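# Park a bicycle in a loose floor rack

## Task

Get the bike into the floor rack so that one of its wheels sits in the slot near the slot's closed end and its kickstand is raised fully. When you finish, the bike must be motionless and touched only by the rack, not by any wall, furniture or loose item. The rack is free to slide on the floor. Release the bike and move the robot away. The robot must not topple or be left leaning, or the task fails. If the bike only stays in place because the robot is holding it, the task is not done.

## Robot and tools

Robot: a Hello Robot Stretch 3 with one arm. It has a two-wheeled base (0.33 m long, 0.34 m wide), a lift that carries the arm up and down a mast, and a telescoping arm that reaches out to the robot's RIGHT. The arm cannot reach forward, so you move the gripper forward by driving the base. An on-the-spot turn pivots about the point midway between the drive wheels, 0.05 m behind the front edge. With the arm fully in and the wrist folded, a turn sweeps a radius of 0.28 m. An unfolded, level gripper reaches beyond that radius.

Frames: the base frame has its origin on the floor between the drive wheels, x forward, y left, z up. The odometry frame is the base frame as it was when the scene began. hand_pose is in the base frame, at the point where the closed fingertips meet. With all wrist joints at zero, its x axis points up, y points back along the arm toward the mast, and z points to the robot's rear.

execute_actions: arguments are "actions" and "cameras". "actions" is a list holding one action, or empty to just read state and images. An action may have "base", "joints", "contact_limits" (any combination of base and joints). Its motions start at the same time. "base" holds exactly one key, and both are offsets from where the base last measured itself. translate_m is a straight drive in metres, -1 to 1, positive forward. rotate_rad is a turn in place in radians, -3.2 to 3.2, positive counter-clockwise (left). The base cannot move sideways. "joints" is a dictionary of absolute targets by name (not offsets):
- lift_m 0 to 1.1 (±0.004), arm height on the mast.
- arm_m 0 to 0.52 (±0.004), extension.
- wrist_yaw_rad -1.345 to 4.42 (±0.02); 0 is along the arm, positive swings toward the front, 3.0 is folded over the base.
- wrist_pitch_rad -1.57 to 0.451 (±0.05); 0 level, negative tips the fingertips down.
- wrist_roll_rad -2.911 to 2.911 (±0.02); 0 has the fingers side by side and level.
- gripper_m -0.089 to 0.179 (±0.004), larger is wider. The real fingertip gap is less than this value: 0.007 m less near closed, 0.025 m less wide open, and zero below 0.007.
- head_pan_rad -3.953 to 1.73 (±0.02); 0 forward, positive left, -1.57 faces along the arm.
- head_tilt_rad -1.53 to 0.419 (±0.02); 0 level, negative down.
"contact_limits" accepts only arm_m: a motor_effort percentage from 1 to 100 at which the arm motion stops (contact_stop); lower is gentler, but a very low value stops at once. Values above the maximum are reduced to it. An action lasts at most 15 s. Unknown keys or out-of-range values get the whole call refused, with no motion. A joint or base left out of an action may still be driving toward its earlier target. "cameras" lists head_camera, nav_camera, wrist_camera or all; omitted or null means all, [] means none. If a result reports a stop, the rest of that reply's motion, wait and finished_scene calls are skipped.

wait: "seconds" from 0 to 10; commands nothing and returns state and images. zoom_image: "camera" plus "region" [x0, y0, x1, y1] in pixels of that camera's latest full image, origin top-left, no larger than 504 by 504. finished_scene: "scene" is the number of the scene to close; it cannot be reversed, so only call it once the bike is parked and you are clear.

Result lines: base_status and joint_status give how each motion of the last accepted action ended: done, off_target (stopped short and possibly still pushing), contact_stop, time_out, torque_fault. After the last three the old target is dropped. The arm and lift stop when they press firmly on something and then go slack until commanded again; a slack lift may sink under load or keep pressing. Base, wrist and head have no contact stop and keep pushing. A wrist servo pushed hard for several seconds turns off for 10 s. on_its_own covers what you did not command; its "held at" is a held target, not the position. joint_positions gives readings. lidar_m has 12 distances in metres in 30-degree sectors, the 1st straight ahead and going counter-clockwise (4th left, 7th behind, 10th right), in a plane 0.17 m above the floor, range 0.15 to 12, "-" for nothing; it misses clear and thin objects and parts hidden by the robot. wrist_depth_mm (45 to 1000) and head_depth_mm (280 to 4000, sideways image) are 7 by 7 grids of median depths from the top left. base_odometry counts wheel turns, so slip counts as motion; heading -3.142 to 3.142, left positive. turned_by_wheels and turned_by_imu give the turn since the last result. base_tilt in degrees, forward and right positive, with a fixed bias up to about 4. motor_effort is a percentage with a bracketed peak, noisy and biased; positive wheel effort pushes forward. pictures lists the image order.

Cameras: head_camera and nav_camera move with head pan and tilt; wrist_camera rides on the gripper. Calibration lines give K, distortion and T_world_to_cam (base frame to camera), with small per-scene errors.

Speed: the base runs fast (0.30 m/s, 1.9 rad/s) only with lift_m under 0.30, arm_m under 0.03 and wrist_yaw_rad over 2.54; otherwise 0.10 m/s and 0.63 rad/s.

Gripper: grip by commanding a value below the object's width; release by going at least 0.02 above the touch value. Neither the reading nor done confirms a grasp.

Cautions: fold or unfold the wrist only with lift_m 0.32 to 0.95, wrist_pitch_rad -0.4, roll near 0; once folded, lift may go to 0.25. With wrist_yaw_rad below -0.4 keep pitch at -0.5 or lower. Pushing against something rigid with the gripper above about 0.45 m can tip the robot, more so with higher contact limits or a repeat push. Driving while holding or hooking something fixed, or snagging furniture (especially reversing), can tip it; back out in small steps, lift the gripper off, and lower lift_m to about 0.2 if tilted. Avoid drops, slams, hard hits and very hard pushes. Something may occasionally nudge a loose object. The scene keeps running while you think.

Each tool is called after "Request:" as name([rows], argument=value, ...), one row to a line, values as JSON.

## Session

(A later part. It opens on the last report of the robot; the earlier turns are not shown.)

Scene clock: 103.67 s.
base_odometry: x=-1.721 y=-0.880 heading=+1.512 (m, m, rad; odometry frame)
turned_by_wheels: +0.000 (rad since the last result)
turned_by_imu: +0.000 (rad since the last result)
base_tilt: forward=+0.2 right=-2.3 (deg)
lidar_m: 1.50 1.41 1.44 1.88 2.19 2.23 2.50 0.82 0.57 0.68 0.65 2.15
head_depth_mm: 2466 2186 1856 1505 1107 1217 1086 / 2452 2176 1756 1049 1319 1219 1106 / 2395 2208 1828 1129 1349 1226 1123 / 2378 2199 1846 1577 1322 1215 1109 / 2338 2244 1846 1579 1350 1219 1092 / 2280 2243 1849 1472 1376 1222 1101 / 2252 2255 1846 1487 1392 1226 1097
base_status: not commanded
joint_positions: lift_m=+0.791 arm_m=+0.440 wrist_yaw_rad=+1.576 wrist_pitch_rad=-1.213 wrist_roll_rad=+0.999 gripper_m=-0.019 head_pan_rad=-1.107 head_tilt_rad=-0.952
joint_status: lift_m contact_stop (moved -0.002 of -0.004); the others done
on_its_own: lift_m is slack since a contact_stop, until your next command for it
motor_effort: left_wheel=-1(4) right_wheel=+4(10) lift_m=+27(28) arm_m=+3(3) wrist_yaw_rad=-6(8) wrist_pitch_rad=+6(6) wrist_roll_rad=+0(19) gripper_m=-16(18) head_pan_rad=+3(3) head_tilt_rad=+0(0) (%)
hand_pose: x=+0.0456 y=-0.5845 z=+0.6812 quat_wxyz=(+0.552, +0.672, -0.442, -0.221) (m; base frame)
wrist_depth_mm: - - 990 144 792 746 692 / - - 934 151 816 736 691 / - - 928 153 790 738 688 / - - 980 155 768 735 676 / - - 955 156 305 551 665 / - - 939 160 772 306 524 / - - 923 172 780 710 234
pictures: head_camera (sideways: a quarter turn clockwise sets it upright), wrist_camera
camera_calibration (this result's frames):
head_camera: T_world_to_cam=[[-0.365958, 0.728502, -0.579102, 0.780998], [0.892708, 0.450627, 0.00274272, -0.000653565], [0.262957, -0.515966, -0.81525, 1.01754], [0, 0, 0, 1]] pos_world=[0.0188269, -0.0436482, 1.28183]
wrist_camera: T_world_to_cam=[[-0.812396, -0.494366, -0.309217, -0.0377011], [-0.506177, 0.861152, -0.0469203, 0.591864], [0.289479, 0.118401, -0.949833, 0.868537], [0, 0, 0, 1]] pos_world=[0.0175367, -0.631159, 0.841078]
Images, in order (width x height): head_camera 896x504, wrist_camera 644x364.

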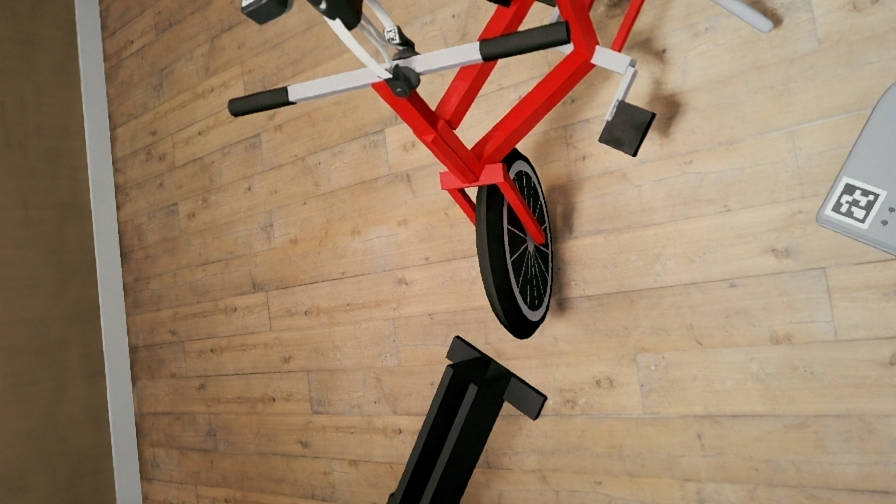

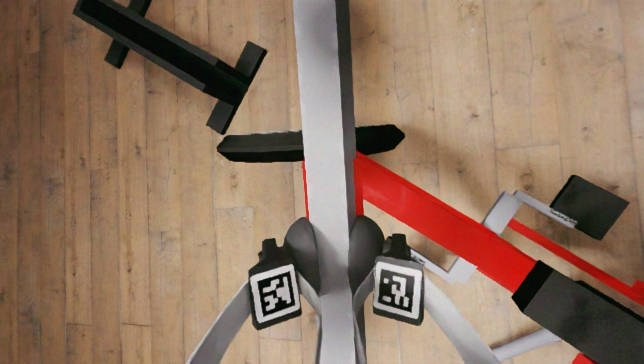

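Request:
execute_actions([
  {"base": {"translate_m": 0.068}, "joints": {"lift_m": 0.791}},
], cameras=[])

Request:
execute_actions([
  {"joints": {"lift_m": 0.794, "wrist_roll_rad": 1.66}},
], cameras=["head_camera", "wrist_camera"])

Scene clock: 105.87 s.
base_odometry: x=-1.717 y=-0.812 heading=+1.512 (m, m, rad; odometry frame)
turned_by_wheels: +0.000 (rad since the last result)
turned_by_imu: +0.000 (rad since the last result)
base_tilt: forward=+0.1 right=-2.4 (deg)
lidar_m: 1.44 1.35 1.38 1.80 2.23 2.27 2.55 2.40 0.56 0.65 0.62 2.06
head_depth_mm: 2432 2204 1866 1507 1112 1220 1091 / 2405 2187 1789 1476 1313 1210 1103 / 2349 2222 1826 1508 1321 1219 1133 / 2311 2227 1824 1581 1304 1219 1118 / 2277 2240 1858 1563 1330 1224 1100 / 2262 2234 1856 1459 1382 1221 1096 / 2190 2224 1864 1490 1383 1221 1103
base_status: done
joint_positions: lift_m=+0.791 arm_m=+0.440 wrist_yaw_rad=+1.576 wrist_pitch_rad=-1.200 wrist_roll_rad=+0.989 gripper_m=-0.019 head_pan_rad=-1.107 head_tilt_rad=-0.952
joint_status: all done
motor_effort: left_wheel=-1(7) right_wheel=+2(20) lift_m=+26(26) arm_m=+3(3) wrist_yaw_rad=-5(6) wrist_pitch_rad=-1(14) wrist_roll_rad=+5(5) gripper_m=-16(17) head_pan_rad=+3(3) head_tilt_rad=+1(1) (%)
hand_pose: x=+0.0489 y=-0.5846 z=+0.6821 quat_wxyz=(+0.551, +0.674, -0.443, -0.214) (m; base frame)
wrist_depth_mm: - - - 153 810 746 697 / - - 956 153 813 743 699 / - - 978 165 800 739 687 / - - 947 160 776 736 677 / - - 976 157 307 556 657 / - - 958 160 749 308 518 / - - 921 169 782 710 235
pictures: none
No camera images: the call's "cameras" was empty. Leave "cameras" out to get every camera's image.

Scene clock: 107.23 s.
base_odometry: x=-1.717 y=-0.812 heading=+1.512 (m, m, rad; odometry frame)
turned_by_wheels: +0.000 (rad since the last result)
turned_by_imu: +0.000 (rad since the last result)
base_tilt: forward=+0.1 right=-2.3 (deg)
lidar_m: 1.44 1.36 1.38 1.80 2.23 2.27 2.56 0.83 0.56 0.60 0.61 2.05
head_depth_mm: 2403 2201 1825 1561 1199 1207 1093 / 2410 2215 1832 901 1319 1211 1110 / 2369 2213 1838 1582 1296 1214 1124 / 2358 2209 1832 1579 1329 1226 1112 / 2281 2222 1844 1580 1376 1220 1094 / 2234 2227 1840 1448 1391 1231 1094 / 2229 2224 1862 1490 1376 1224 1100
base_status: not commanded
joint_positions: lift_m=+0.794 arm_m=+0.440 wrist_yaw_rad=+1.576 wrist_pitch_rad=-1.178 wrist_roll_rad=+1.648 gripper_m=-0.019 head_pan_rad=-1.107 head_tilt_rad=-0.952
joint_status: all done
motor_effort: left_wheel=-1(3) right_wheel=+2(8) lift_m=+22(33) arm_m=+2(3) wrist_yaw_rad=-6(16) wrist_pitch_rad=-11(15) wrist_roll_rad=+6(26) gripper_m=-18(19) head_pan_rad=+3(3) head_tilt_rad=+1(0) (%)
hand_pose: x=+0.0541 y=-0.5845 z=+0.6869 quat_wxyz=(+0.372, +0.574, -0.601, -0.414) (m; base frame)
wrist_depth_mm: - - 902 149 755 677 477 / - - 983 152 768 703 622 / - - 983 157 744 291 222 / - - - 156 779 710 661 / - - - 156 822 738 680 / - - - 158 812 757 691 / - - - 175 888 - 713
pictures: head_camera (sideways: a quarter turn clockwise sets it upright), wrist_camera
camera_calibration (this result's frames):
head_camera: T_world_to_cam=[[-0.365964, 0.728471, -0.579138, 0.781044], [0.892698, 0.450648, 0.00274256, -0.000653297], [0.262985, -0.515991, -0.815225, 1.01751], [0, 0, 0, 1]] pos_world=[0.0188283, -0.0436487, 1.28183]
wrist_camera: T_world_to_cam=[[-0.914238, 0.131657, -0.383191, 0.393227], [0.0691321, 0.982555, 0.172648, 0.485408], [0.399237, 0.13135, -0.90739, 0.843896], [0, 0, 0, 1]] pos_world=[-0.0109683, -0.639557, 0.83262]
Images, in order (width x height): head_camera 896x504, wrist_camera 644x364.

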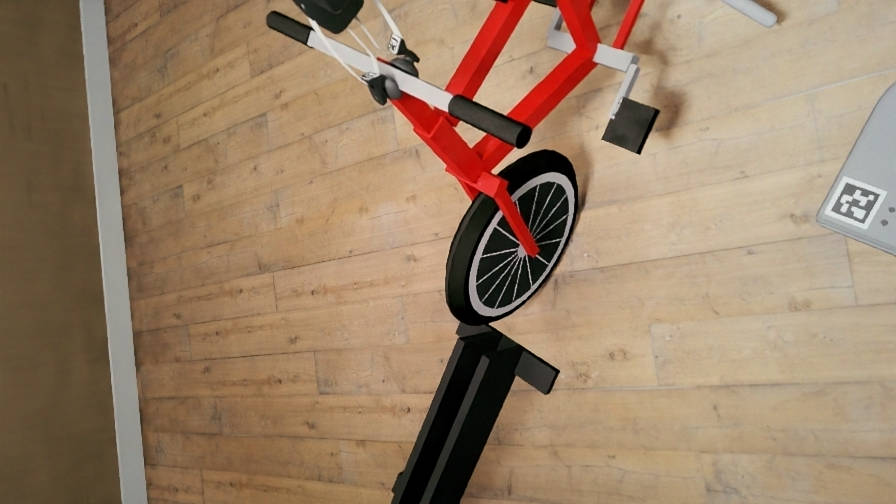

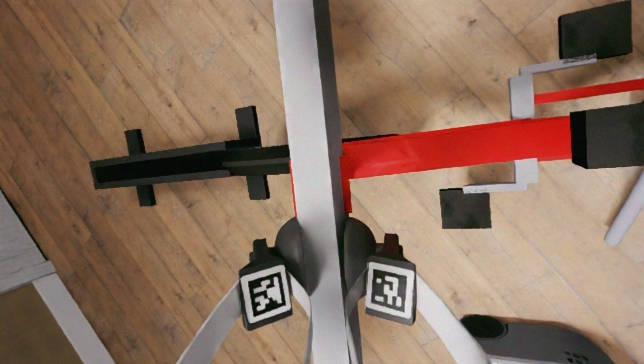

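Request:
zoom_image(camera="wrist_camera", region=[80, 95, 310, 215])

Request:
zoom_image(camera="head_camera", region=[430, 210, 590, 410])

Region (80, 95, 310, 215) of wrist_camera's 644x364 image, scaled by 2.191; it fills the top 263 rows of this view, and the rest is white.

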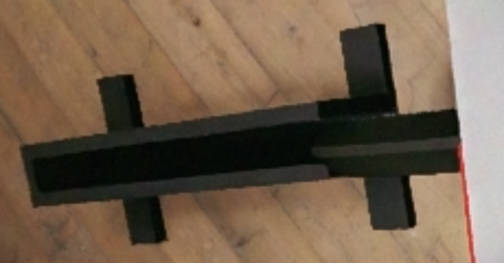

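Region (430, 210, 590, 410) of head_camera's 896x504 image, scaled by 2.520, with more detail than that image has; it fills the left 403 columns of this view, and the rest is white.

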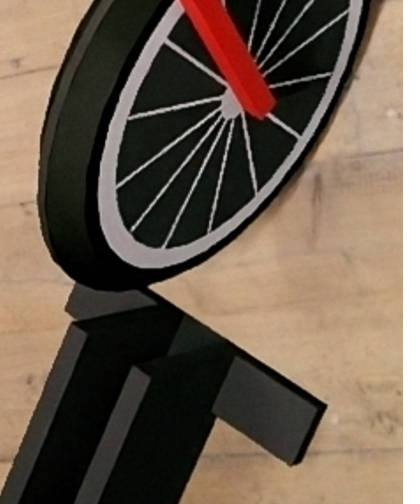

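Request:
execute_actions([
  {"base": {"translate_m": 0.085}, "joints": {"lift_m": 0.796}},
], cameras=["head_camera", "wrist_camera"])

Scene clock: 109.83 s.
base_odometry: x=-1.712 y=-0.727 heading=+1.512 (m, m, rad; odometry frame)
turned_by_wheels: +0.000 (rad since the last result)
turned_by_imu: +0.000 (rad since the last result)
base_tilt: forward=+0.1 right=-2.3 (deg)
lidar_m: 1.36 1.29 1.31 1.71 2.28 2.32 2.62 0.83 0.56 0.60 0.61 1.95
head_depth_mm: 2364 2197 1818 1531 1169 1217 1097 / 2334 2190 1847 910 1318 1218 1107 / 2309 2206 1848 1556 1300 1214 1125 / 2272 2207 1852 1231 1321 1226 1104 / 2242 2227 1853 1579 1380 1227 1094 / 2185 2259 1863 1458 1379 1224 1099 / 2181 2268 1850 1488 1378 1220 1097
base_status: done
joint_positions: lift_m=+0.796 arm_m=+0.440 wrist_yaw_rad=+1.576 wrist_pitch_rad=-1.181 wrist_roll_rad=+1.649 gripper_m=-0.019 head_pan_rad=-1.107 head_tilt_rad=-0.952
joint_status: all done
motor_effort: left_wheel=+0(5) right_wheel=+0(19) lift_m=+22(25) arm_m=+3(2) wrist_yaw_rad=-6(6) wrist_pitch_rad=-9(11) wrist_roll_rad=+5(6) gripper_m=-17(18) head_pan_rad=+3(4) head_tilt_rad=+1(0) (%)
hand_pose: x=+0.0535 y=-0.5845 z=+0.6887 quat_wxyz=(+0.372, +0.573, -0.601, -0.415) (m; base frame)
wrist_depth_mm: - - 932 148 747 673 475 / - - 958 155 767 691 623 / - - 969 153 745 289 223 / - - - 161 791 721 664 / - - - 158 825 737 679 / - - - 159 836 765 696 / - - - 173 886 - 707
pictures: head_camera (sideways: a quarter turn clockwise sets it upright), wrist_camera
camera_calibration (this result's frames):
head_camera: T_world_to_cam=[[-0.36598, 0.728463, -0.579137, 0.781044], [0.892688, 0.450667, 0.00274256, -0.000653238], [0.262996, -0.515985, -0.815225, 1.01751], [0, 0, 0, 1]] pos_world=[0.0188293, -0.0436484, 1.28183]
wrist_camera: T_world_to_cam=[[-0.915079, 0.132499, -0.380886, 0.392314], [0.0703354, 0.982445, 0.172783, 0.484919], [0.397093, 0.13132, -0.908335, 0.846532], [0, 0, 0, 1]] pos_world=[-0.01126, -0.639555, 0.834575]
Images, in order (width x height): head_camera 896x504, wrist_camera 644x364.

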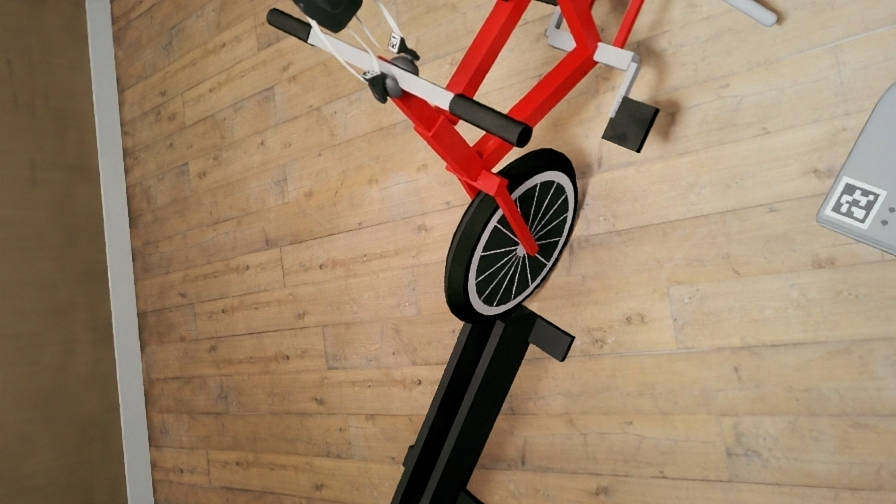

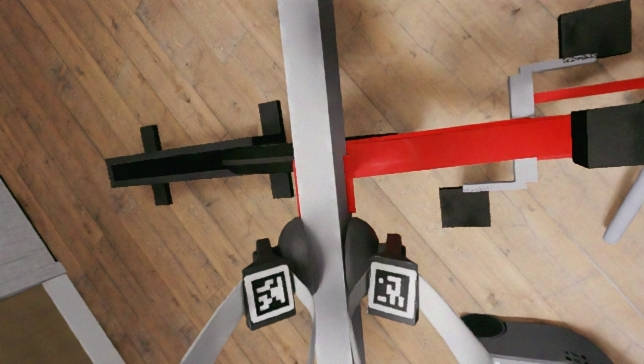

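Request:
zoom_image(camera="wrist_camera", region=[90, 95, 310, 215])

Request:
zoom_image(camera="head_camera", region=[430, 210, 590, 410])

Region (90, 95, 310, 215) of wrist_camera's 644x364 image, scaled by 2.291; it fills the top 275 rows of this view, and the rest is white.

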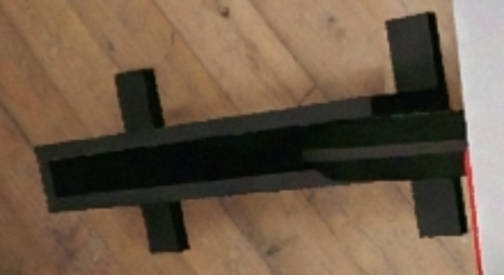

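Region (430, 210, 590, 410) of head_camera's 896x504 image, scaled by 2.520, with more detail than that image has; it fills the left 403 columns of this view, and the rest is white.

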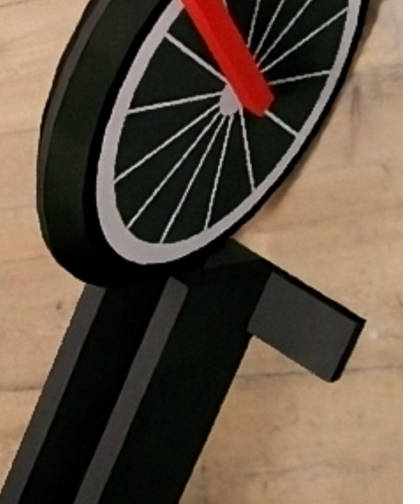

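Request:
execute_actions([
  {"base": {"translate_m": 0.3}, "joints": {"lift_m": 0.798, "head_pan_rad": -1.0}},
], cameras=["head_camera", "wrist_camera"])

Scene clock: 114.00 s.
base_odometry: x=-1.694 y=-0.428 heading=+1.511 (m, m, rad; odometry frame)
turned_by_wheels: -0.001 (rad since the last result)
turned_by_imu: -0.270 (rad since the last result)
base_tilt: forward=+0.0 right=-2.4 (deg)
lidar_m: 1.32 1.09 1.09 1.21 1.93 2.43 2.70 2.69 0.67 0.57 0.57 2.33
head_depth_mm: 2460 2173 1846 1480 1297 1175 1089 / 2375 2199 1827 1567 1303 1211 1094 / 2256 2207 1833 1568 1176 1215 1131 / 2202 2228 1832 1572 1271 1217 1104 / 2127 2231 1842 1569 1315 1222 1096 / 2056 2210 1855 1580 1335 1216 1099 / 1994 2151 1852 1592 1356 1225 1094
base_status: done
joint_positions: lift_m=+0.798 arm_m=+0.440 wrist_yaw_rad=+1.592 wrist_pitch_rad=-1.316 wrist_roll_rad=+1.603 gripper_m=-0.019 head_pan_rad=-1.007 head_tilt_rad=-0.952
joint_status: all done
on_its_own: left_wheel is at rest, and its effort (-21) is outside its rest range (-18 to +18); right_wheel is at rest, and its effort (+41) is outside its rest range (-18 to +18); wrist_yaw_rad is at rest, and its effort (-20) is outside its rest range (-12 to +12); wrist_pitch_rad is at rest, and its effort (+55) is outside its rest range (-20 to +32)
motor_effort: left_wheel=-21(23) right_wheel=+41(45) lift_m=+20(27) arm_m=+1(2) wrist_yaw_rad=-20(21) wrist_pitch_rad=+55(56) wrist_roll_rad=+30(30) gripper_m=-26(26) head_pan_rad=+3(14) head_tilt_rad=+1(1) (%)
hand_pose: x=+0.0196 y=-0.5841 z=+0.6829 quat_wxyz=(+0.429, +0.558, -0.560, -0.437) (m; base frame)
wrist_depth_mm: - 924 867 781 737 536 664 / - 950 873 150 766 554 233 / - - 915 149 748 298 669 / - - 871 150 781 746 702 / - - 940 148 819 757 724 / - - - 150 - 774 738 / - - - 923 150 781 740
pictures: head_camera (sideways: a quarter turn clockwise sets it upright), wrist_camera
camera_calibration (this result's frames):
head_camera: T_world_to_cam=[[-0.436806, 0.688308, -0.579166, 0.781513], [0.843283, 0.537462, 0.00274243, -0.000351705], [0.313167, -0.487203, -0.815205, 1.01718], [0, 0, 0, 1]] pos_world=[0.0231199, -0.0421616, 1.28183]
wrist_camera: T_world_to_cam=[[-0.964159, 0.0712492, -0.255579, 0.238719], [0.0333686, 0.988183, 0.1496, 0.507891], [0.263218, 0.13571, -0.955143, 0.89188], [0, 0, 0, 1]] pos_world=[-0.0215439, -0.639935, 0.836905]
Images, in order (width x height): head_camera 896x504, wrist_camera 644x364.

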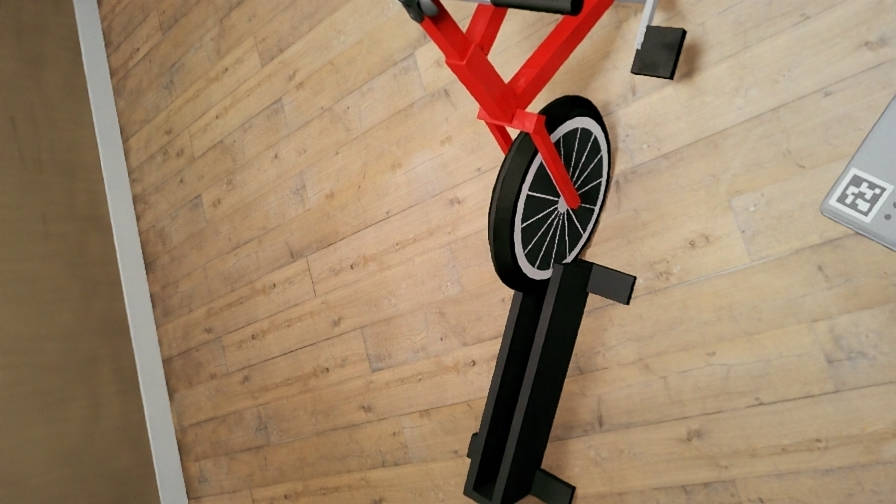

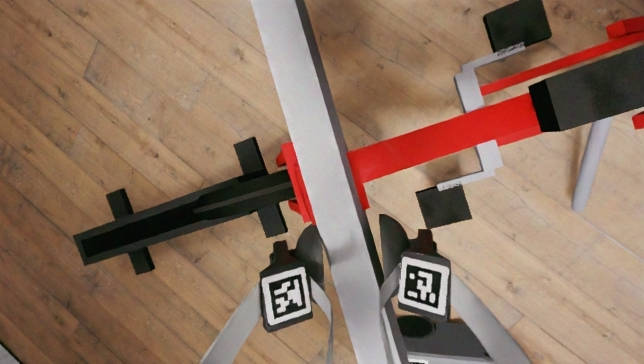

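Request:
execute_actions([
  {"base": {"translate_m": -0.04}, "joints": {"wrist_roll_rad": 1.4}},
])

Scene clock: 115.83 s.
base_odometry: x=-1.697 y=-0.468 heading=+1.511 (m, m, rad; odometry frame)
turned_by_wheels: +0.000 (rad since the last result)
turned_by_imu: +0.001 (rad since the last result)
base_tilt: forward=+0.1 right=-2.3 (deg)
lidar_m: 1.35 1.12 1.11 1.24 1.99 2.40 2.67 2.66 0.65 0.58 0.58 2.36
head_depth_mm: 2505 2182 1805 897 1117 1203 1090 / 2415 2200 1840 1559 1313 1197 1086 / 2311 2214 1823 1580 1214 1223 1124 / 2245 2223 1843 1581 1304 1211 1104 / 2174 2234 1846 1570 1330 1226 1095 / 2092 2242 1852 1569 1366 1225 1097 / 2038 2189 1844 1585 1368 1224 1097
base_status: done
joint_positions: lift_m=+0.798 arm_m=+0.440 wrist_yaw_rad=+1.576 wrist_pitch_rad=-1.211 wrist_roll_rad=+1.396 gripper_m=-0.019 head_pan_rad=-1.007 head_tilt_rad=-0.951
joint_status: all done
motor_effort: left_wheel=+6(27) right_wheel=-6(36) lift_m=+25(25) arm_m=+1(1) wrist_yaw_rad=-6(20) wrist_pitch_rad=+5(55) wrist_roll_rad=+2(29) gripper_m=-17(25) head_pan_rad=+3(3) head_tilt_rad=+1(1) (%)
hand_pose: x=+0.0460 y=-0.5847 z=+0.6884 quat_wxyz=(+0.453, +0.615, -0.542, -0.349) (m; base frame)
wrist_depth_mm: - - 919 155 756 712 636 / - - 972 156 786 713 634 / - - 970 162 795 544 233 / - - 819 157 303 544 534 / - - - 155 806 731 668 / - - - 155 785 739 693 / - - - 160 847 758 697
pictures: head_camera (sideways: a quarter turn clockwise sets it upright), nav_camera (sideways: a quarter turn counterclockwise sets it upright), wrist_camera
camera_calibration (this result's frames):
head_camera: T_world_to_cam=[[-0.436886, 0.688235, -0.579193, 0.781549], [0.843213, 0.537573, 0.00274231, -0.000351119], [0.313245, -0.487185, -0.815186, 1.01715], [0, 0, 0, 1]] pos_world=[0.0231258, -0.04216, 1.28183]
nav_camera: T_world_to_cam=[[0.423881, -0.682529, 0.595382, -0.733636], [-0.844398, -0.535564, -0.0127891, 0.0723213], [0.327594, -0.497318, -0.803341, 1.00337], [0, 0, 0, 1]] pos_world=[0.0433448, 0.0369973, 1.24376]
wrist_camera: T_world_to_cam=[[-0.927614, -0.11931, -0.353975, 0.220238], [-0.158044, 0.983979, 0.082506, 0.559313], [0.33846, 0.132477, -0.931609, 0.86865], [0, 0, 0, 1]] pos_world=[-0.00131123, -0.639152, 0.841054]
Images, in order (width x height): head_camera 896x504, nav_camera 672x504, wrist_camera 644x364.

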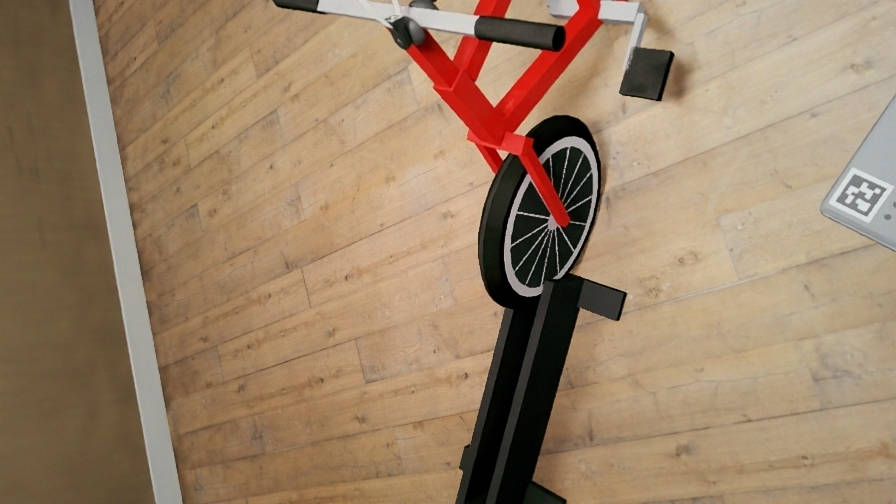

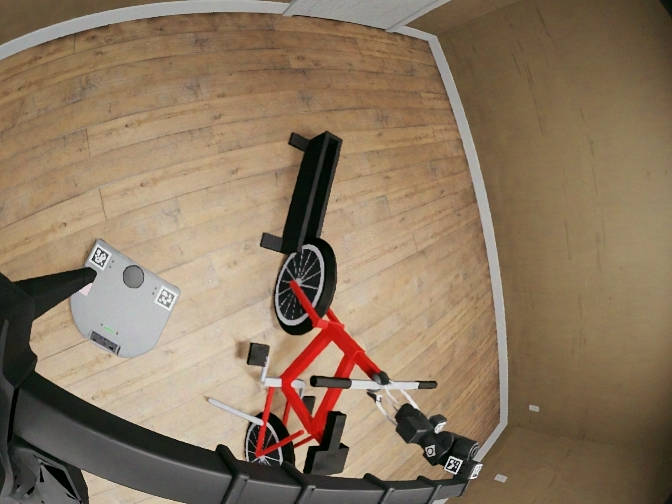

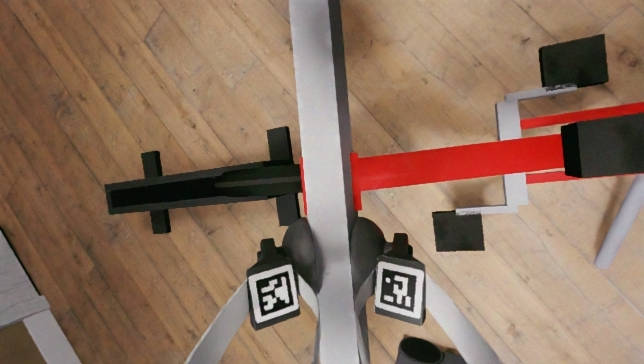

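Request:
zoom_image(camera="head_camera", region=[470, 190, 650, 370])

Request:
zoom_image(camera="wrist_camera", region=[95, 115, 315, 245])

Region (470, 190, 650, 370) of head_camera's 896x504 image, scaled by 2.800, with more detail than that image has.

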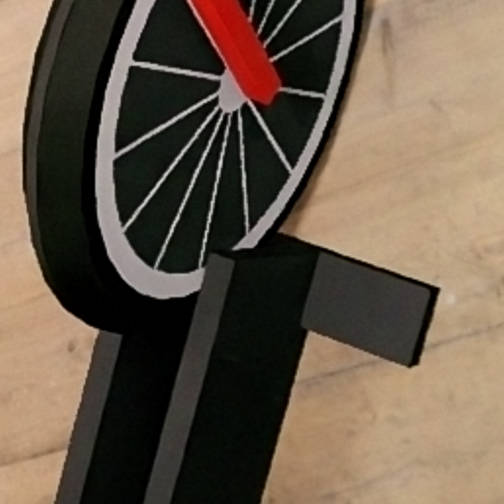

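Region (95, 115, 315, 245) of wrist_camera's 644x364 image, scaled by 2.291; it fills the top 298 rows of this view, and the rest is white.

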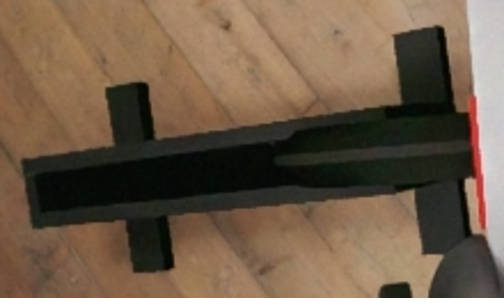

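Request:
execute_actions([
  {"base": {"rotate_rad": 0.064}, "joints": {"wrist_roll_rad": 1.415, "arm_m": 0.428}},
], cameras=["head_camera", "wrist_camera"])

Scene clock: 118.90 s.
base_odometry: x=-1.697 y=-0.468 heading=+1.575 (m, m, rad; odometry frame)
turned_by_wheels: +0.064 (rad since the last result)
turned_by_imu: +0.063 (rad since the last result)
base_tilt: forward=+0.1 right=-2.3 (deg)
lidar_m: 1.30 1.11 1.11 1.28 2.18 2.41 2.76 2.65 0.63 0.58 0.58 2.30
head_depth_mm: 2393 2204 1820 889 1142 1195 1092 / 2317 2220 1834 1555 1292 1196 1089 / 2244 2216 1831 1574 1213 1215 1128 / 2211 2228 1850 1577 1303 1220 1100 / 2124 2227 1854 1574 1324 1221 1093 / 2088 2223 1845 1570 1355 1217 1089 / 2049 2236 1873 1574 1375 1224 1094
base_status: done
joint_positions: lift_m=+0.798 arm_m=+0.428 wrist_yaw_rad=+1.570 wrist_pitch_rad=-1.244 wrist_roll_rad=+1.414 gripper_m=-0.019 head_pan_rad=-1.007 head_tilt_rad=-0.951
joint_status: all done
motor_effort: left_wheel=-9(27) right_wheel=+14(43) lift_m=+22(25) arm_m=-2(3) wrist_yaw_rad=+0(6) wrist_pitch_rad=+21(47) wrist_roll_rad=+0(6) gripper_m=-19(21) head_pan_rad=+3(3) head_tilt_rad=+1(1) (%)
hand_pose: x=+0.0378 y=-0.5734 z=+0.6864 quat_wxyz=(+0.456, +0.605, -0.541, -0.366) (m; base frame)
wrist_depth_mm: - - 924 153 762 713 649 / - - 938 150 777 707 650 / - - 941 151 783 544 248 / - - 822 158 593 567 537 / - - - 153 704 746 683 / - - - 154 - 757 694 / - - - 549 856 765 714
pictures: head_camera (sideways: a quarter turn clockwise sets it upright), wrist_camera
camera_calibration (this result's frames):
head_camera: T_world_to_cam=[[-0.436886, 0.688234, -0.579193, 0.781549], [0.843213, 0.537573, 0.00274231, -0.000351115], [0.313246, -0.487185, -0.815186, 1.01715], [0, 0, 0, 1]] pos_world=[0.0231258, -0.04216, 1.28183]
wrist_camera: T_world_to_cam=[[-0.941165, -0.0964256, -0.323898, 0.206278], [-0.133159, 0.986705, 0.0931796, 0.540337], [0.310607, 0.130827, -0.941492, 0.875005], [0, 0, 0, 1]] pos_world=[-0.0056897, -0.627737, 0.840275]
Images, in order (width x height): head_camera 896x504, wrist_camera 644x364.

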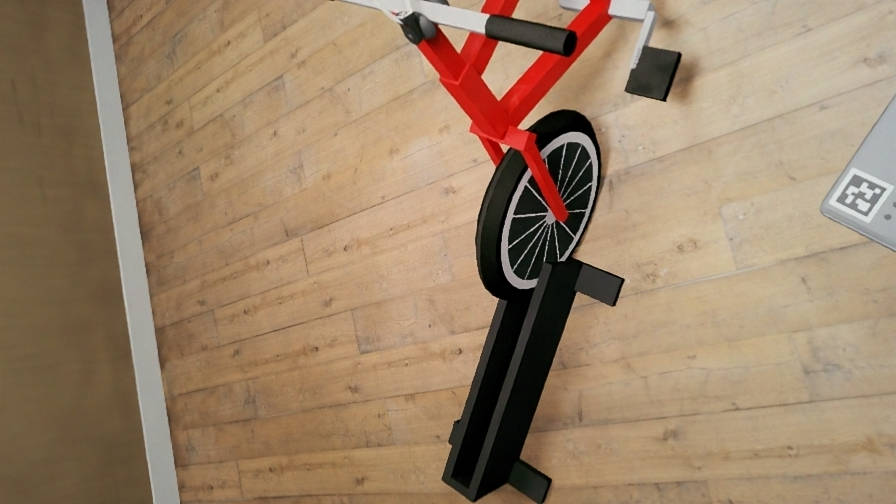

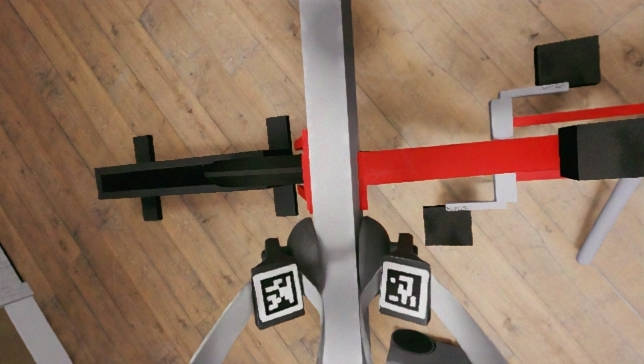

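Request:
zoom_image(camera="head_camera", region=[470, 180, 650, 360])

Request:
zoom_image(camera="wrist_camera", region=[90, 105, 320, 235])

Region (470, 180, 650, 360) of head_camera's 896x504 image, scaled by 2.800, with more detail than that image has.

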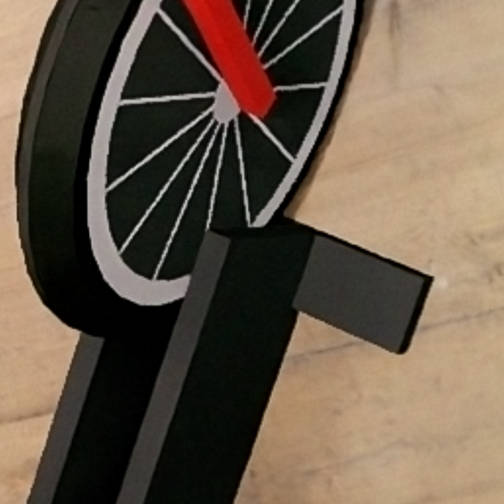

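Region (90, 105, 320, 235) of wrist_camera's 644x364 image, scaled by 2.191; it fills the top 285 rows of this view, and the rest is white.

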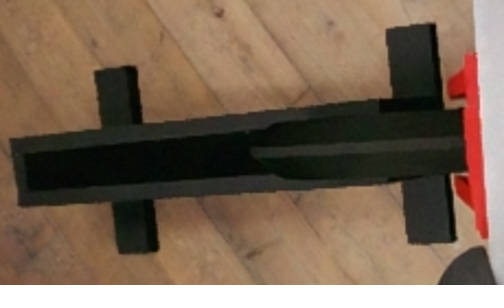

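Request:
execute_actions([
  {"base": {"rotate_rad": 0.064}, "joints": {"wrist_roll_rad": 1.44, "arm_m": 0.418, "lift_m": 0.804}},
], cameras=["head_camera", "wrist_camera"])

Scene clock: 120.67 s.
base_odometry: x=-1.697 y=-0.468 heading=+1.639 (m, m, rad; odometry frame)
turned_by_wheels: +0.064 (rad since the last result)
turned_by_imu: +0.064 (rad since the last result)
base_tilt: forward=+0.1 right=-2.3 (deg)
lidar_m: 1.25 1.11 1.12 1.33 2.40 2.41 2.87 2.65 0.60 0.58 0.58 2.03
head_depth_mm: 2313 2202 1841 877 1293 1194 1094 / 2252 2220 1840 1569 1319 1199 1094 / 2218 2217 1851 1565 1230 1213 1127 / 2204 2187 1827 1579 1312 1218 1106 / 2132 2248 1857 1574 1350 1218 1089 / 2074 2228 1862 1554 1378 1219 1096 / 2037 2225 1847 1585 1380 1217 1101
base_status: done
joint_positions: lift_m=+0.804 arm_m=+0.418 wrist_yaw_rad=+1.569 wrist_pitch_rad=-1.214 wrist_roll_rad=+1.445 gripper_m=-0.019 head_pan_rad=-1.007 head_tilt_rad=-0.951
joint_status: all done
motor_effort: left_wheel=-3(25) right_wheel=+3(39) lift_m=+34(38) arm_m=-2(3) wrist_yaw_rad=+1(0) wrist_pitch_rad=+6(47) wrist_roll_rad=-3(4) gripper_m=-16(23) head_pan_rad=+3(3) head_tilt_rad=+1(2) (%)
hand_pose: x=+0.0454 y=-0.5635 z=+0.6938 quat_wxyz=(+0.439, +0.604, -0.555, -0.366) (m; base frame)
wrist_depth_mm: - - 962 154 773 719 634 / - - 965 156 778 705 640 / - - 963 299 787 536 256 / - - 983 165 779 547 297 / - - - 161 805 754 673 / - - - 162 811 761 697 / - - - 562 879 764 702
pictures: head_camera (sideways: a quarter turn clockwise sets it upright), wrist_camera
camera_calibration (this result's frames):
head_camera: T_world_to_cam=[[-0.436888, 0.688233, -0.579193, 0.781549], [0.843212, 0.537575, 0.00274231, -0.000351108], [0.313247, -0.487184, -0.815186, 1.01715], [0, 0, 0, 1]] pos_world=[0.0231259, -0.0421599, 1.28183]
wrist_camera: T_world_to_cam=[[-0.933412, -0.0641018, -0.353034, 0.254778], [-0.105677, 0.989384, 0.0997617, 0.526579], [0.342891, 0.130426, -0.930277, 0.868834], [0, 0, 0, 1]] pos_world=[-0.00445522, -0.617976, 0.845669]
Images, in order (width x height): head_camera 896x504, wrist_camera 644x364.

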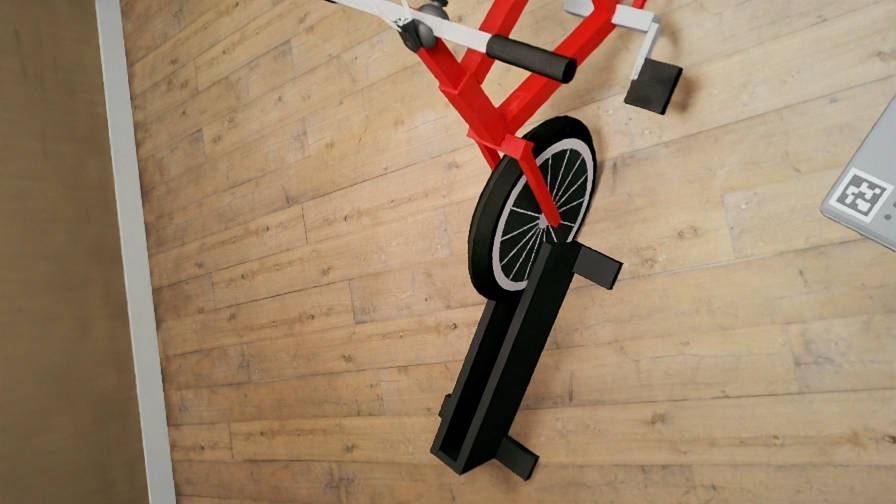

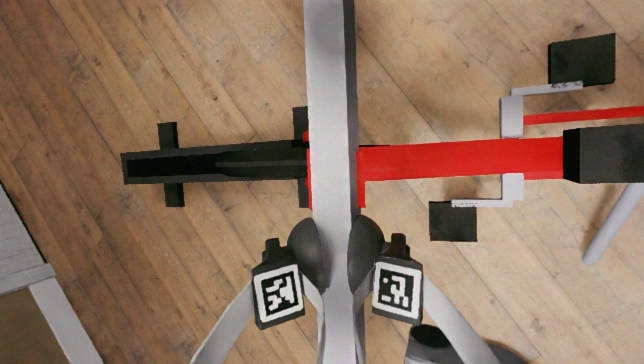

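Request:
execute_actions([
  {"base": {"rotate_rad": 0.07}, "joints": {"wrist_roll_rad": 1.51, "lift_m": 0.802}},
], cameras=["head_camera", "wrist_camera"])

Scene clock: 122.63 s.
base_odometry: x=-1.697 y=-0.468 heading=+1.708 (m, m, rad; odometry frame)
turned_by_wheels: +0.070 (rad since the last result)
turned_by_imu: +0.066 (rad since the last result)
base_tilt: forward=+0.1 right=-2.4 (deg)
lidar_m: 1.21 1.11 1.12 1.39 2.40 2.43 2.91 2.65 0.58 0.58 0.59 1.85
head_depth_mm: 2202 2222 1847 877 1131 1192 1086 / 2189 2206 1827 1573 1294 1197 1094 / 2150 2213 1828 1571 1256 1220 1122 / 2153 2218 1850 1570 1315 1223 1105 / 2097 2230 1869 1578 1356 1224 1094 / 2106 2192 1855 1460 1374 1227 1096 / 2068 2262 1867 1585 1382 1219 1097
base_status: done
joint_positions: lift_m=+0.802 arm_m=+0.418 wrist_yaw_rad=+1.572 wrist_pitch_rad=-1.222 wrist_roll_rad=+1.507 gripper_m=-0.019 head_pan_rad=-1.007 head_tilt_rad=-0.951
joint_status: all done
motor_effort: left_wheel=-9(24) right_wheel=+14(36) lift_m=+23(28) arm_m=-2(2) wrist_yaw_rad=-2(3) wrist_pitch_rad=+10(32) wrist_roll_rad=+1(9) gripper_m=-17(20) head_pan_rad=+3(4) head_tilt_rad=+0(0) (%)
hand_pose: x=+0.0433 y=-0.5632 z=+0.6917 quat_wxyz=(+0.425, +0.592, -0.565, -0.387) (m; base frame)
wrist_depth_mm: - - 923 151 756 701 634 / - - 961 153 778 710 643 / - - 940 156 775 530 254 / - - 971 163 771 580 539 / - - - 159 810 749 684 / - - - 161 - 763 706 / - - - 954 878 762 715
pictures: head_camera (sideways: a quarter turn clockwise sets it upright), wrist_camera
camera_calibration (this result's frames):
head_camera: T_world_to_cam=[[-0.436888, 0.688233, -0.579193, 0.781549], [0.843212, 0.537575, 0.00274231, -0.000351108], [0.313247, -0.487184, -0.815186, 1.01715], [0, 0, 0, 1]] pos_world=[0.0231259, -0.0421599, 1.28183]
wrist_camera: T_world_to_cam=[[-0.938219, -0.00501574, -0.346006, 0.280746], [-0.0502168, 0.991284, 0.121797, 0.509702], [0.342379, 0.131647, -0.930293, 0.868311], [0, 0, 0, 1]] pos_world=[-0.00829495, -0.618162, 0.842843]
Images, in order (width x height): head_camera 896x504, wrist_camera 644x364.

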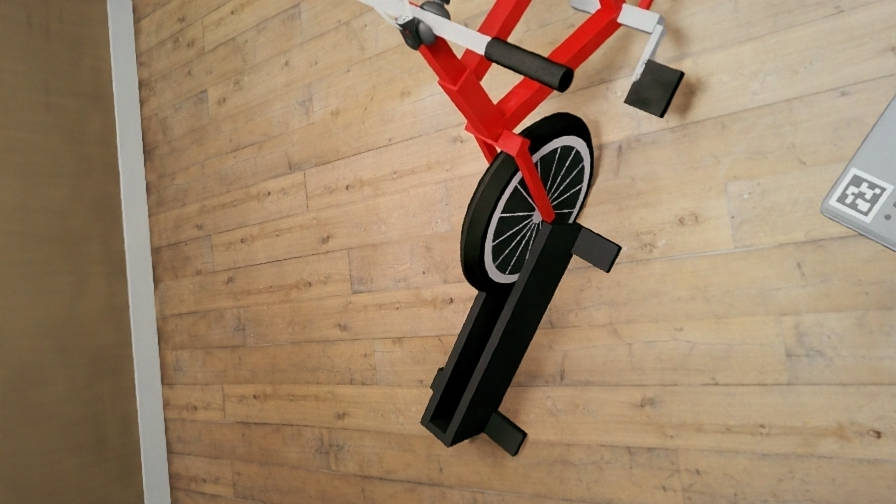

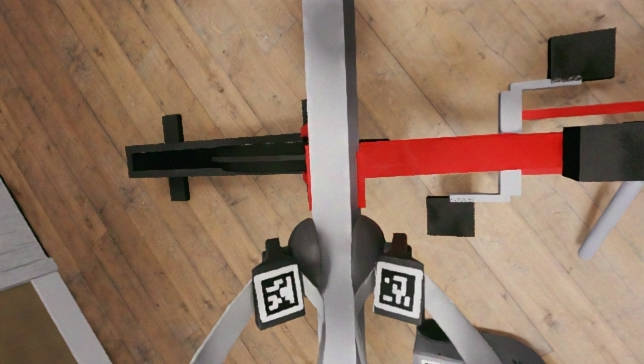

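Request:
execute_actions([
  {"base": {"rotate_rad": 0.072}, "joints": {"wrist_roll_rad": 1.565, "arm_m": 0.42}},
], cameras=["head_camera", "wrist_camera"])

Scene clock: 124.57 s.
base_odometry: x=-1.697 y=-0.468 heading=+1.780 (m, m, rad; odometry frame)
turned_by_wheels: +0.072 (rad since the last result)
turned_by_imu: +0.062 (rad since the last result)
base_tilt: forward=+0.1 right=-2.3 (deg)
lidar_m: 1.19 1.12 1.13 1.46 2.41 2.44 2.82 0.82 0.56 0.59 0.60 1.71
head_depth_mm: 2173 2205 1826 888 1295 1203 1085 / 2175 2195 1832 1509 1297 1193 1094 / 2161 2216 1859 1568 1280 1221 1116 / 2129 2230 1842 1581 1328 1216 1099 / 2124 2219 1835 1447 1380 1226 1097 / 2113 2233 1837 1491 1380 1216 1094 / 2105 2232 1851 1584 1381 1222 1102
base_status: done
joint_positions: lift_m=+0.802 arm_m=+0.420 wrist_yaw_rad=+1.571 wrist_pitch_rad=-1.188 wrist_roll_rad=+1.566 gripper_m=-0.019 head_pan_rad=-1.007 head_tilt_rad=-0.951
joint_status: all done
motor_effort: left_wheel=-3(25) right_wheel=+4(38) lift_m=+24(24) arm_m=+3(6) wrist_yaw_rad=-2(4) wrist_pitch_rad=-6(36) wrist_roll_rad=-1(9) gripper_m=-17(20) head_pan_rad=+3(3) head_tilt_rad=+2(1) (%)
hand_pose: x=+0.0517 y=-0.5648 z=+0.6940 quat_wxyz=(+0.398, +0.587, -0.585, -0.394) (m; base frame)
wrist_depth_mm: - - 930 151 752 694 617 / - - 972 155 783 713 525 / - - 957 167 748 513 255 / - - - 167 778 696 666 / - - - 162 812 745 675 / - - - 165 824 759 700 / - - - 948 901 766 711
pictures: head_camera (sideways: a quarter turn clockwise sets it upright), wrist_camera
camera_calibration (this result's frames):
head_camera: T_world_to_cam=[[-0.436887, 0.688233, -0.579193, 0.781549], [0.843212, 0.537575, 0.00274231, -0.00035111], [0.313247, -0.487184, -0.815186, 1.01715], [0, 0, 0, 1]] pos_world=[0.0231259, -0.0421599, 1.28183]
wrist_camera: T_world_to_cam=[[-0.924555, 0.0549113, -0.377071, 0.344121], [0.000930006, 0.989885, 0.141872, 0.494019], [0.381047, 0.130818, -0.915254, 0.854887], [0, 0, 0, 1]] pos_world=[-0.00805325, -0.619753, 0.842109]
Images, in order (width x height): head_camera 896x504, wrist_camera 644x364.

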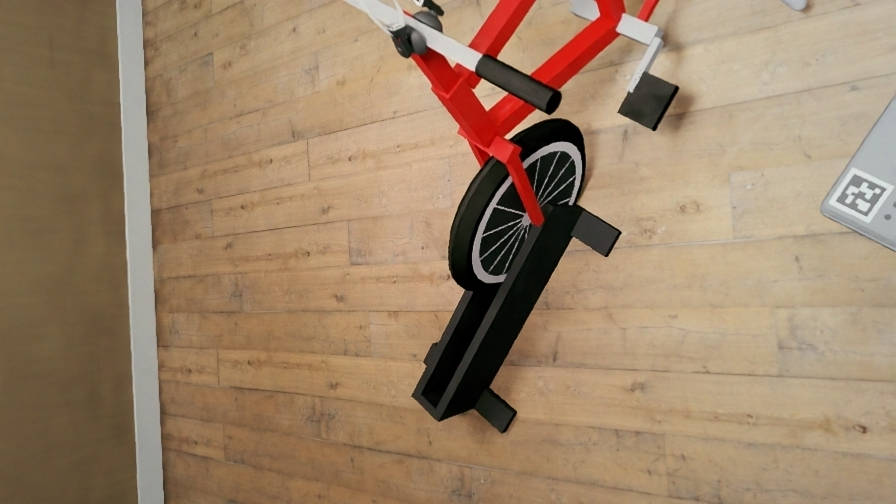

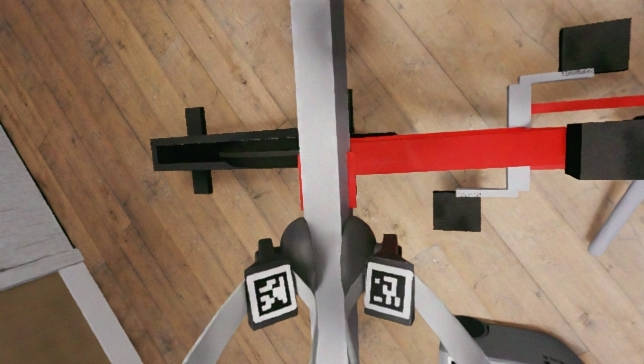

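Request:
zoom_image(camera="head_camera", region=[400, 190, 640, 440])

Request:
zoom_image(camera="wrist_camera", region=[140, 80, 410, 220])

Region (400, 190, 640, 440) of head_camera's 896x504 image, scaled by 2.016, with more detail than that image has; it fills the left 484 columns of this view, and the rest is white.

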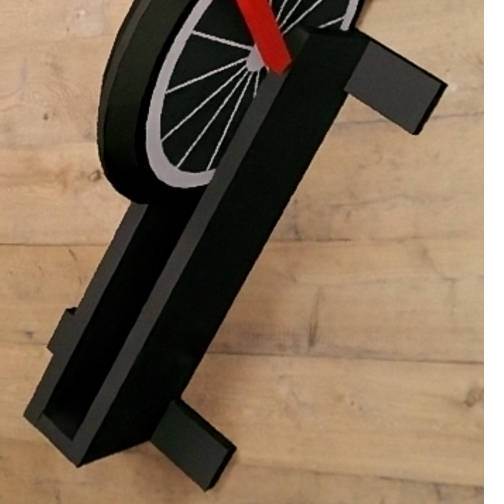

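Region (140, 80, 410, 220) of wrist_camera's 644x364 image, scaled by 1.867; it fills the top 261 rows of this view, and the rest is white.

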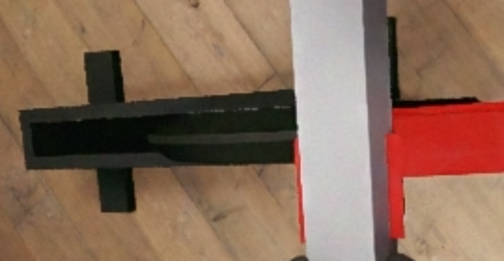

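Request:
execute_actions([
  {"base": {"translate_m": 0.14}},
], cameras=["wrist_camera"])

Scene clock: 127.63 s.
base_odometry: x=-1.726 y=-0.331 heading=+1.780 (m, m, rad; odometry frame)
turned_by_wheels: +0.000 (rad since the last result)
turned_by_imu: +0.000 (rad since the last result)
base_tilt: forward=+0.1 right=-2.3 (deg)
lidar_m: 1.07 1.00 1.02 1.31 2.49 2.52 2.96 0.82 0.56 0.59 0.60 1.54
head_depth_mm: 2090 2221 1839 889 1301 1194 1096 / 2093 2204 1834 1510 1293 1197 1091 / 2092 2231 1850 1586 1236 1213 1130 / 2076 2207 1848 1579 1323 1220 1101 / 2043 2216 1858 1453 1373 1220 1101 / 2027 2217 1862 1570 1380 1222 1094 / 2039 2220 1856 1590 1379 1224 1100
base_status: done
joint_positions: lift_m=+0.802 arm_m=+0.420 wrist_yaw_rad=+1.571 wrist_pitch_rad=-1.182 wrist_roll_rad=+1.566 gripper_m=-0.019 head_pan_rad=-1.007 head_tilt_rad=-0.951
joint_status: not commanded
motor_effort: left_wheel=-1(4) right_wheel=+2(18) lift_m=+23(24) arm_m=+3(3) wrist_yaw_rad=-1(1) wrist_pitch_rad=-9(10) wrist_roll_rad=-1(1) gripper_m=-16(16) head_pan_rad=+3(3) head_tilt_rad=+1(0) (%)
hand_pose: x=+0.0531 y=-0.5648 z=+0.6945 quat_wxyz=(+0.396, +0.588, -0.586, -0.393) (m; base frame)
wrist_depth_mm: - - 915 152 746 702 616 / - - 982 166 775 703 627 / - - 972 166 762 503 261 / - - - 166 785 708 653 / - - - 163 822 734 689 / - - - 165 816 766 697 / - - - 942 890 768 695
pictures: wrist_camera
camera_calibration (this result's frames):
wrist_camera: T_world_to_cam=[[-0.922387, 0.0549039, -0.382345, 0.349145], [0.000110576, 0.989884, 0.141878, 0.493988], [0.386267, 0.130824, -0.913062, 0.852989], [0, 0, 0, 1]] pos_world=[-0.00748898, -0.619752, 0.84224]
Images, in order (width x height): wrist_camera 644x364.

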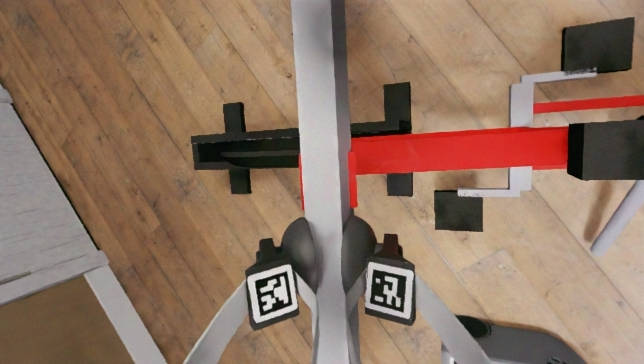

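The wheel rolls freely now. Driving the remaining distance to the closed end.

Request:
execute_actions([
  {"base": {"translate_m": 0.146}, "joints": {"head_pan_rad": -1.15}},
], cameras=["head_camera", "wrist_camera"])

Scene clock: 130.20 s.
base_odometry: x=-1.756 y=-0.188 heading=+1.780 (m, m, rad; odometry frame)
turned_by_wheels: +0.000 (rad since the last result)
turned_by_imu: +0.000 (rad since the last result)
base_tilt: forward=+0.1 right=-2.3 (deg)
lidar_m: 0.94 0.88 0.89 1.15 2.57 2.62 3.09 0.83 0.56 0.59 0.60 1.35
head_depth_mm: 2141 2212 1714 1561 1188 1219 1090 / 2108 2206 1828 902 1172 1210 1105 / 2074 2213 1833 1540 1216 1215 1122 / 2022 2230 1830 1577 1301 1222 1110 / 1989 2172 1859 1577 1338 1222 1097 / 1948 2146 1841 1573 1366 1218 1092 / 1894 2118 1859 1583 1378 1227 1097
base_status: done
joint_positions: lift_m=+0.802 arm_m=+0.420 wrist_yaw_rad=+1.571 wrist_pitch_rad=-1.184 wrist_roll_rad=+1.566 gripper_m=-0.019 head_pan_rad=-1.143 head_tilt_rad=-0.951
joint_status: all done
motor_effort: left_wheel=-2(5) right_wheel=+3(18) lift_m=+22(23) arm_m=+3(3) wrist_yaw_rad=-1(1) wrist_pitch_rad=-8(10) wrist_roll_rad=-1(1) gripper_m=-16(17) head_pan_rad=-3(16) head_tilt_rad=+1(0) (%)
hand_pose: x=+0.0527 y=-0.5648 z=+0.6944 quat_wxyz=(+0.397, +0.588, -0.586, -0.393) (m; base frame)
wrist_depth_mm: - - 932 152 768 689 624 / - - 965 166 777 708 627 / - - - 166 630 506 259 / - - - 166 787 707 653 / - - - 163 825 726 670 / - - - 165 812 768 702 / - - - 919 890 775 712
pictures: head_camera (sideways: a quarter turn clockwise sets it upright), wrist_camera
camera_calibration (this result's frames):
head_camera: T_world_to_cam=[[-0.339461, 0.741149, -0.579193, 0.780954], [0.908356, 0.418188, 0.00274231, -0.000748494], [0.244244, -0.525183, -0.815186, 1.01757], [0, 0, 0, 1]] pos_world=[0.0172478, -0.0440802, 1.28183]
wrist_camera: T_world_to_cam=[[-0.923038, 0.0548983, -0.380771, 0.347654], [0.000347633, 0.989884, 0.141876, 0.493993], [0.384708, 0.130824, -0.91372, 0.853592], [0, 0, 0, 1]] pos_world=[-0.00765709, -0.619753, 0.842235]
Images, in order (width x height): head_camera 896x504, wrist_camera 644x364.

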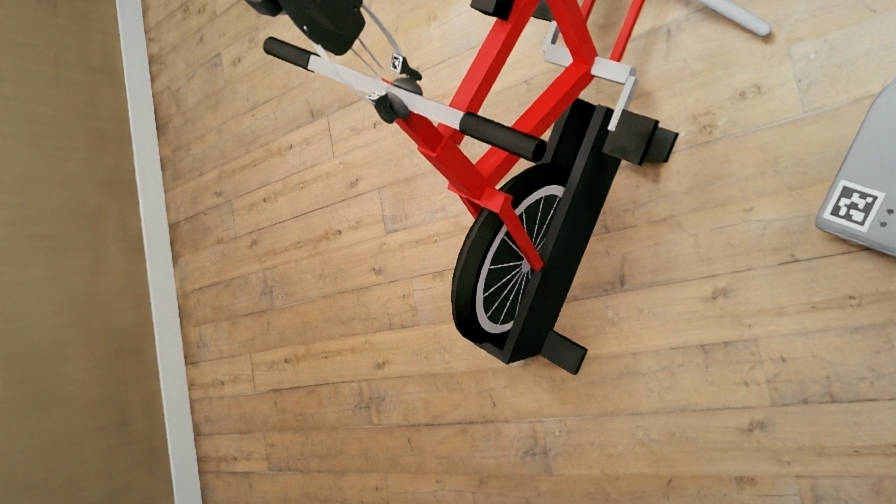

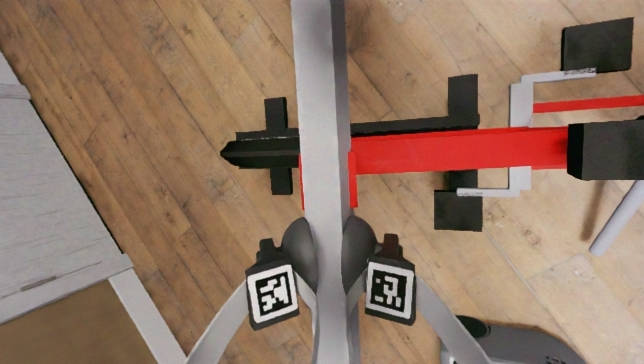

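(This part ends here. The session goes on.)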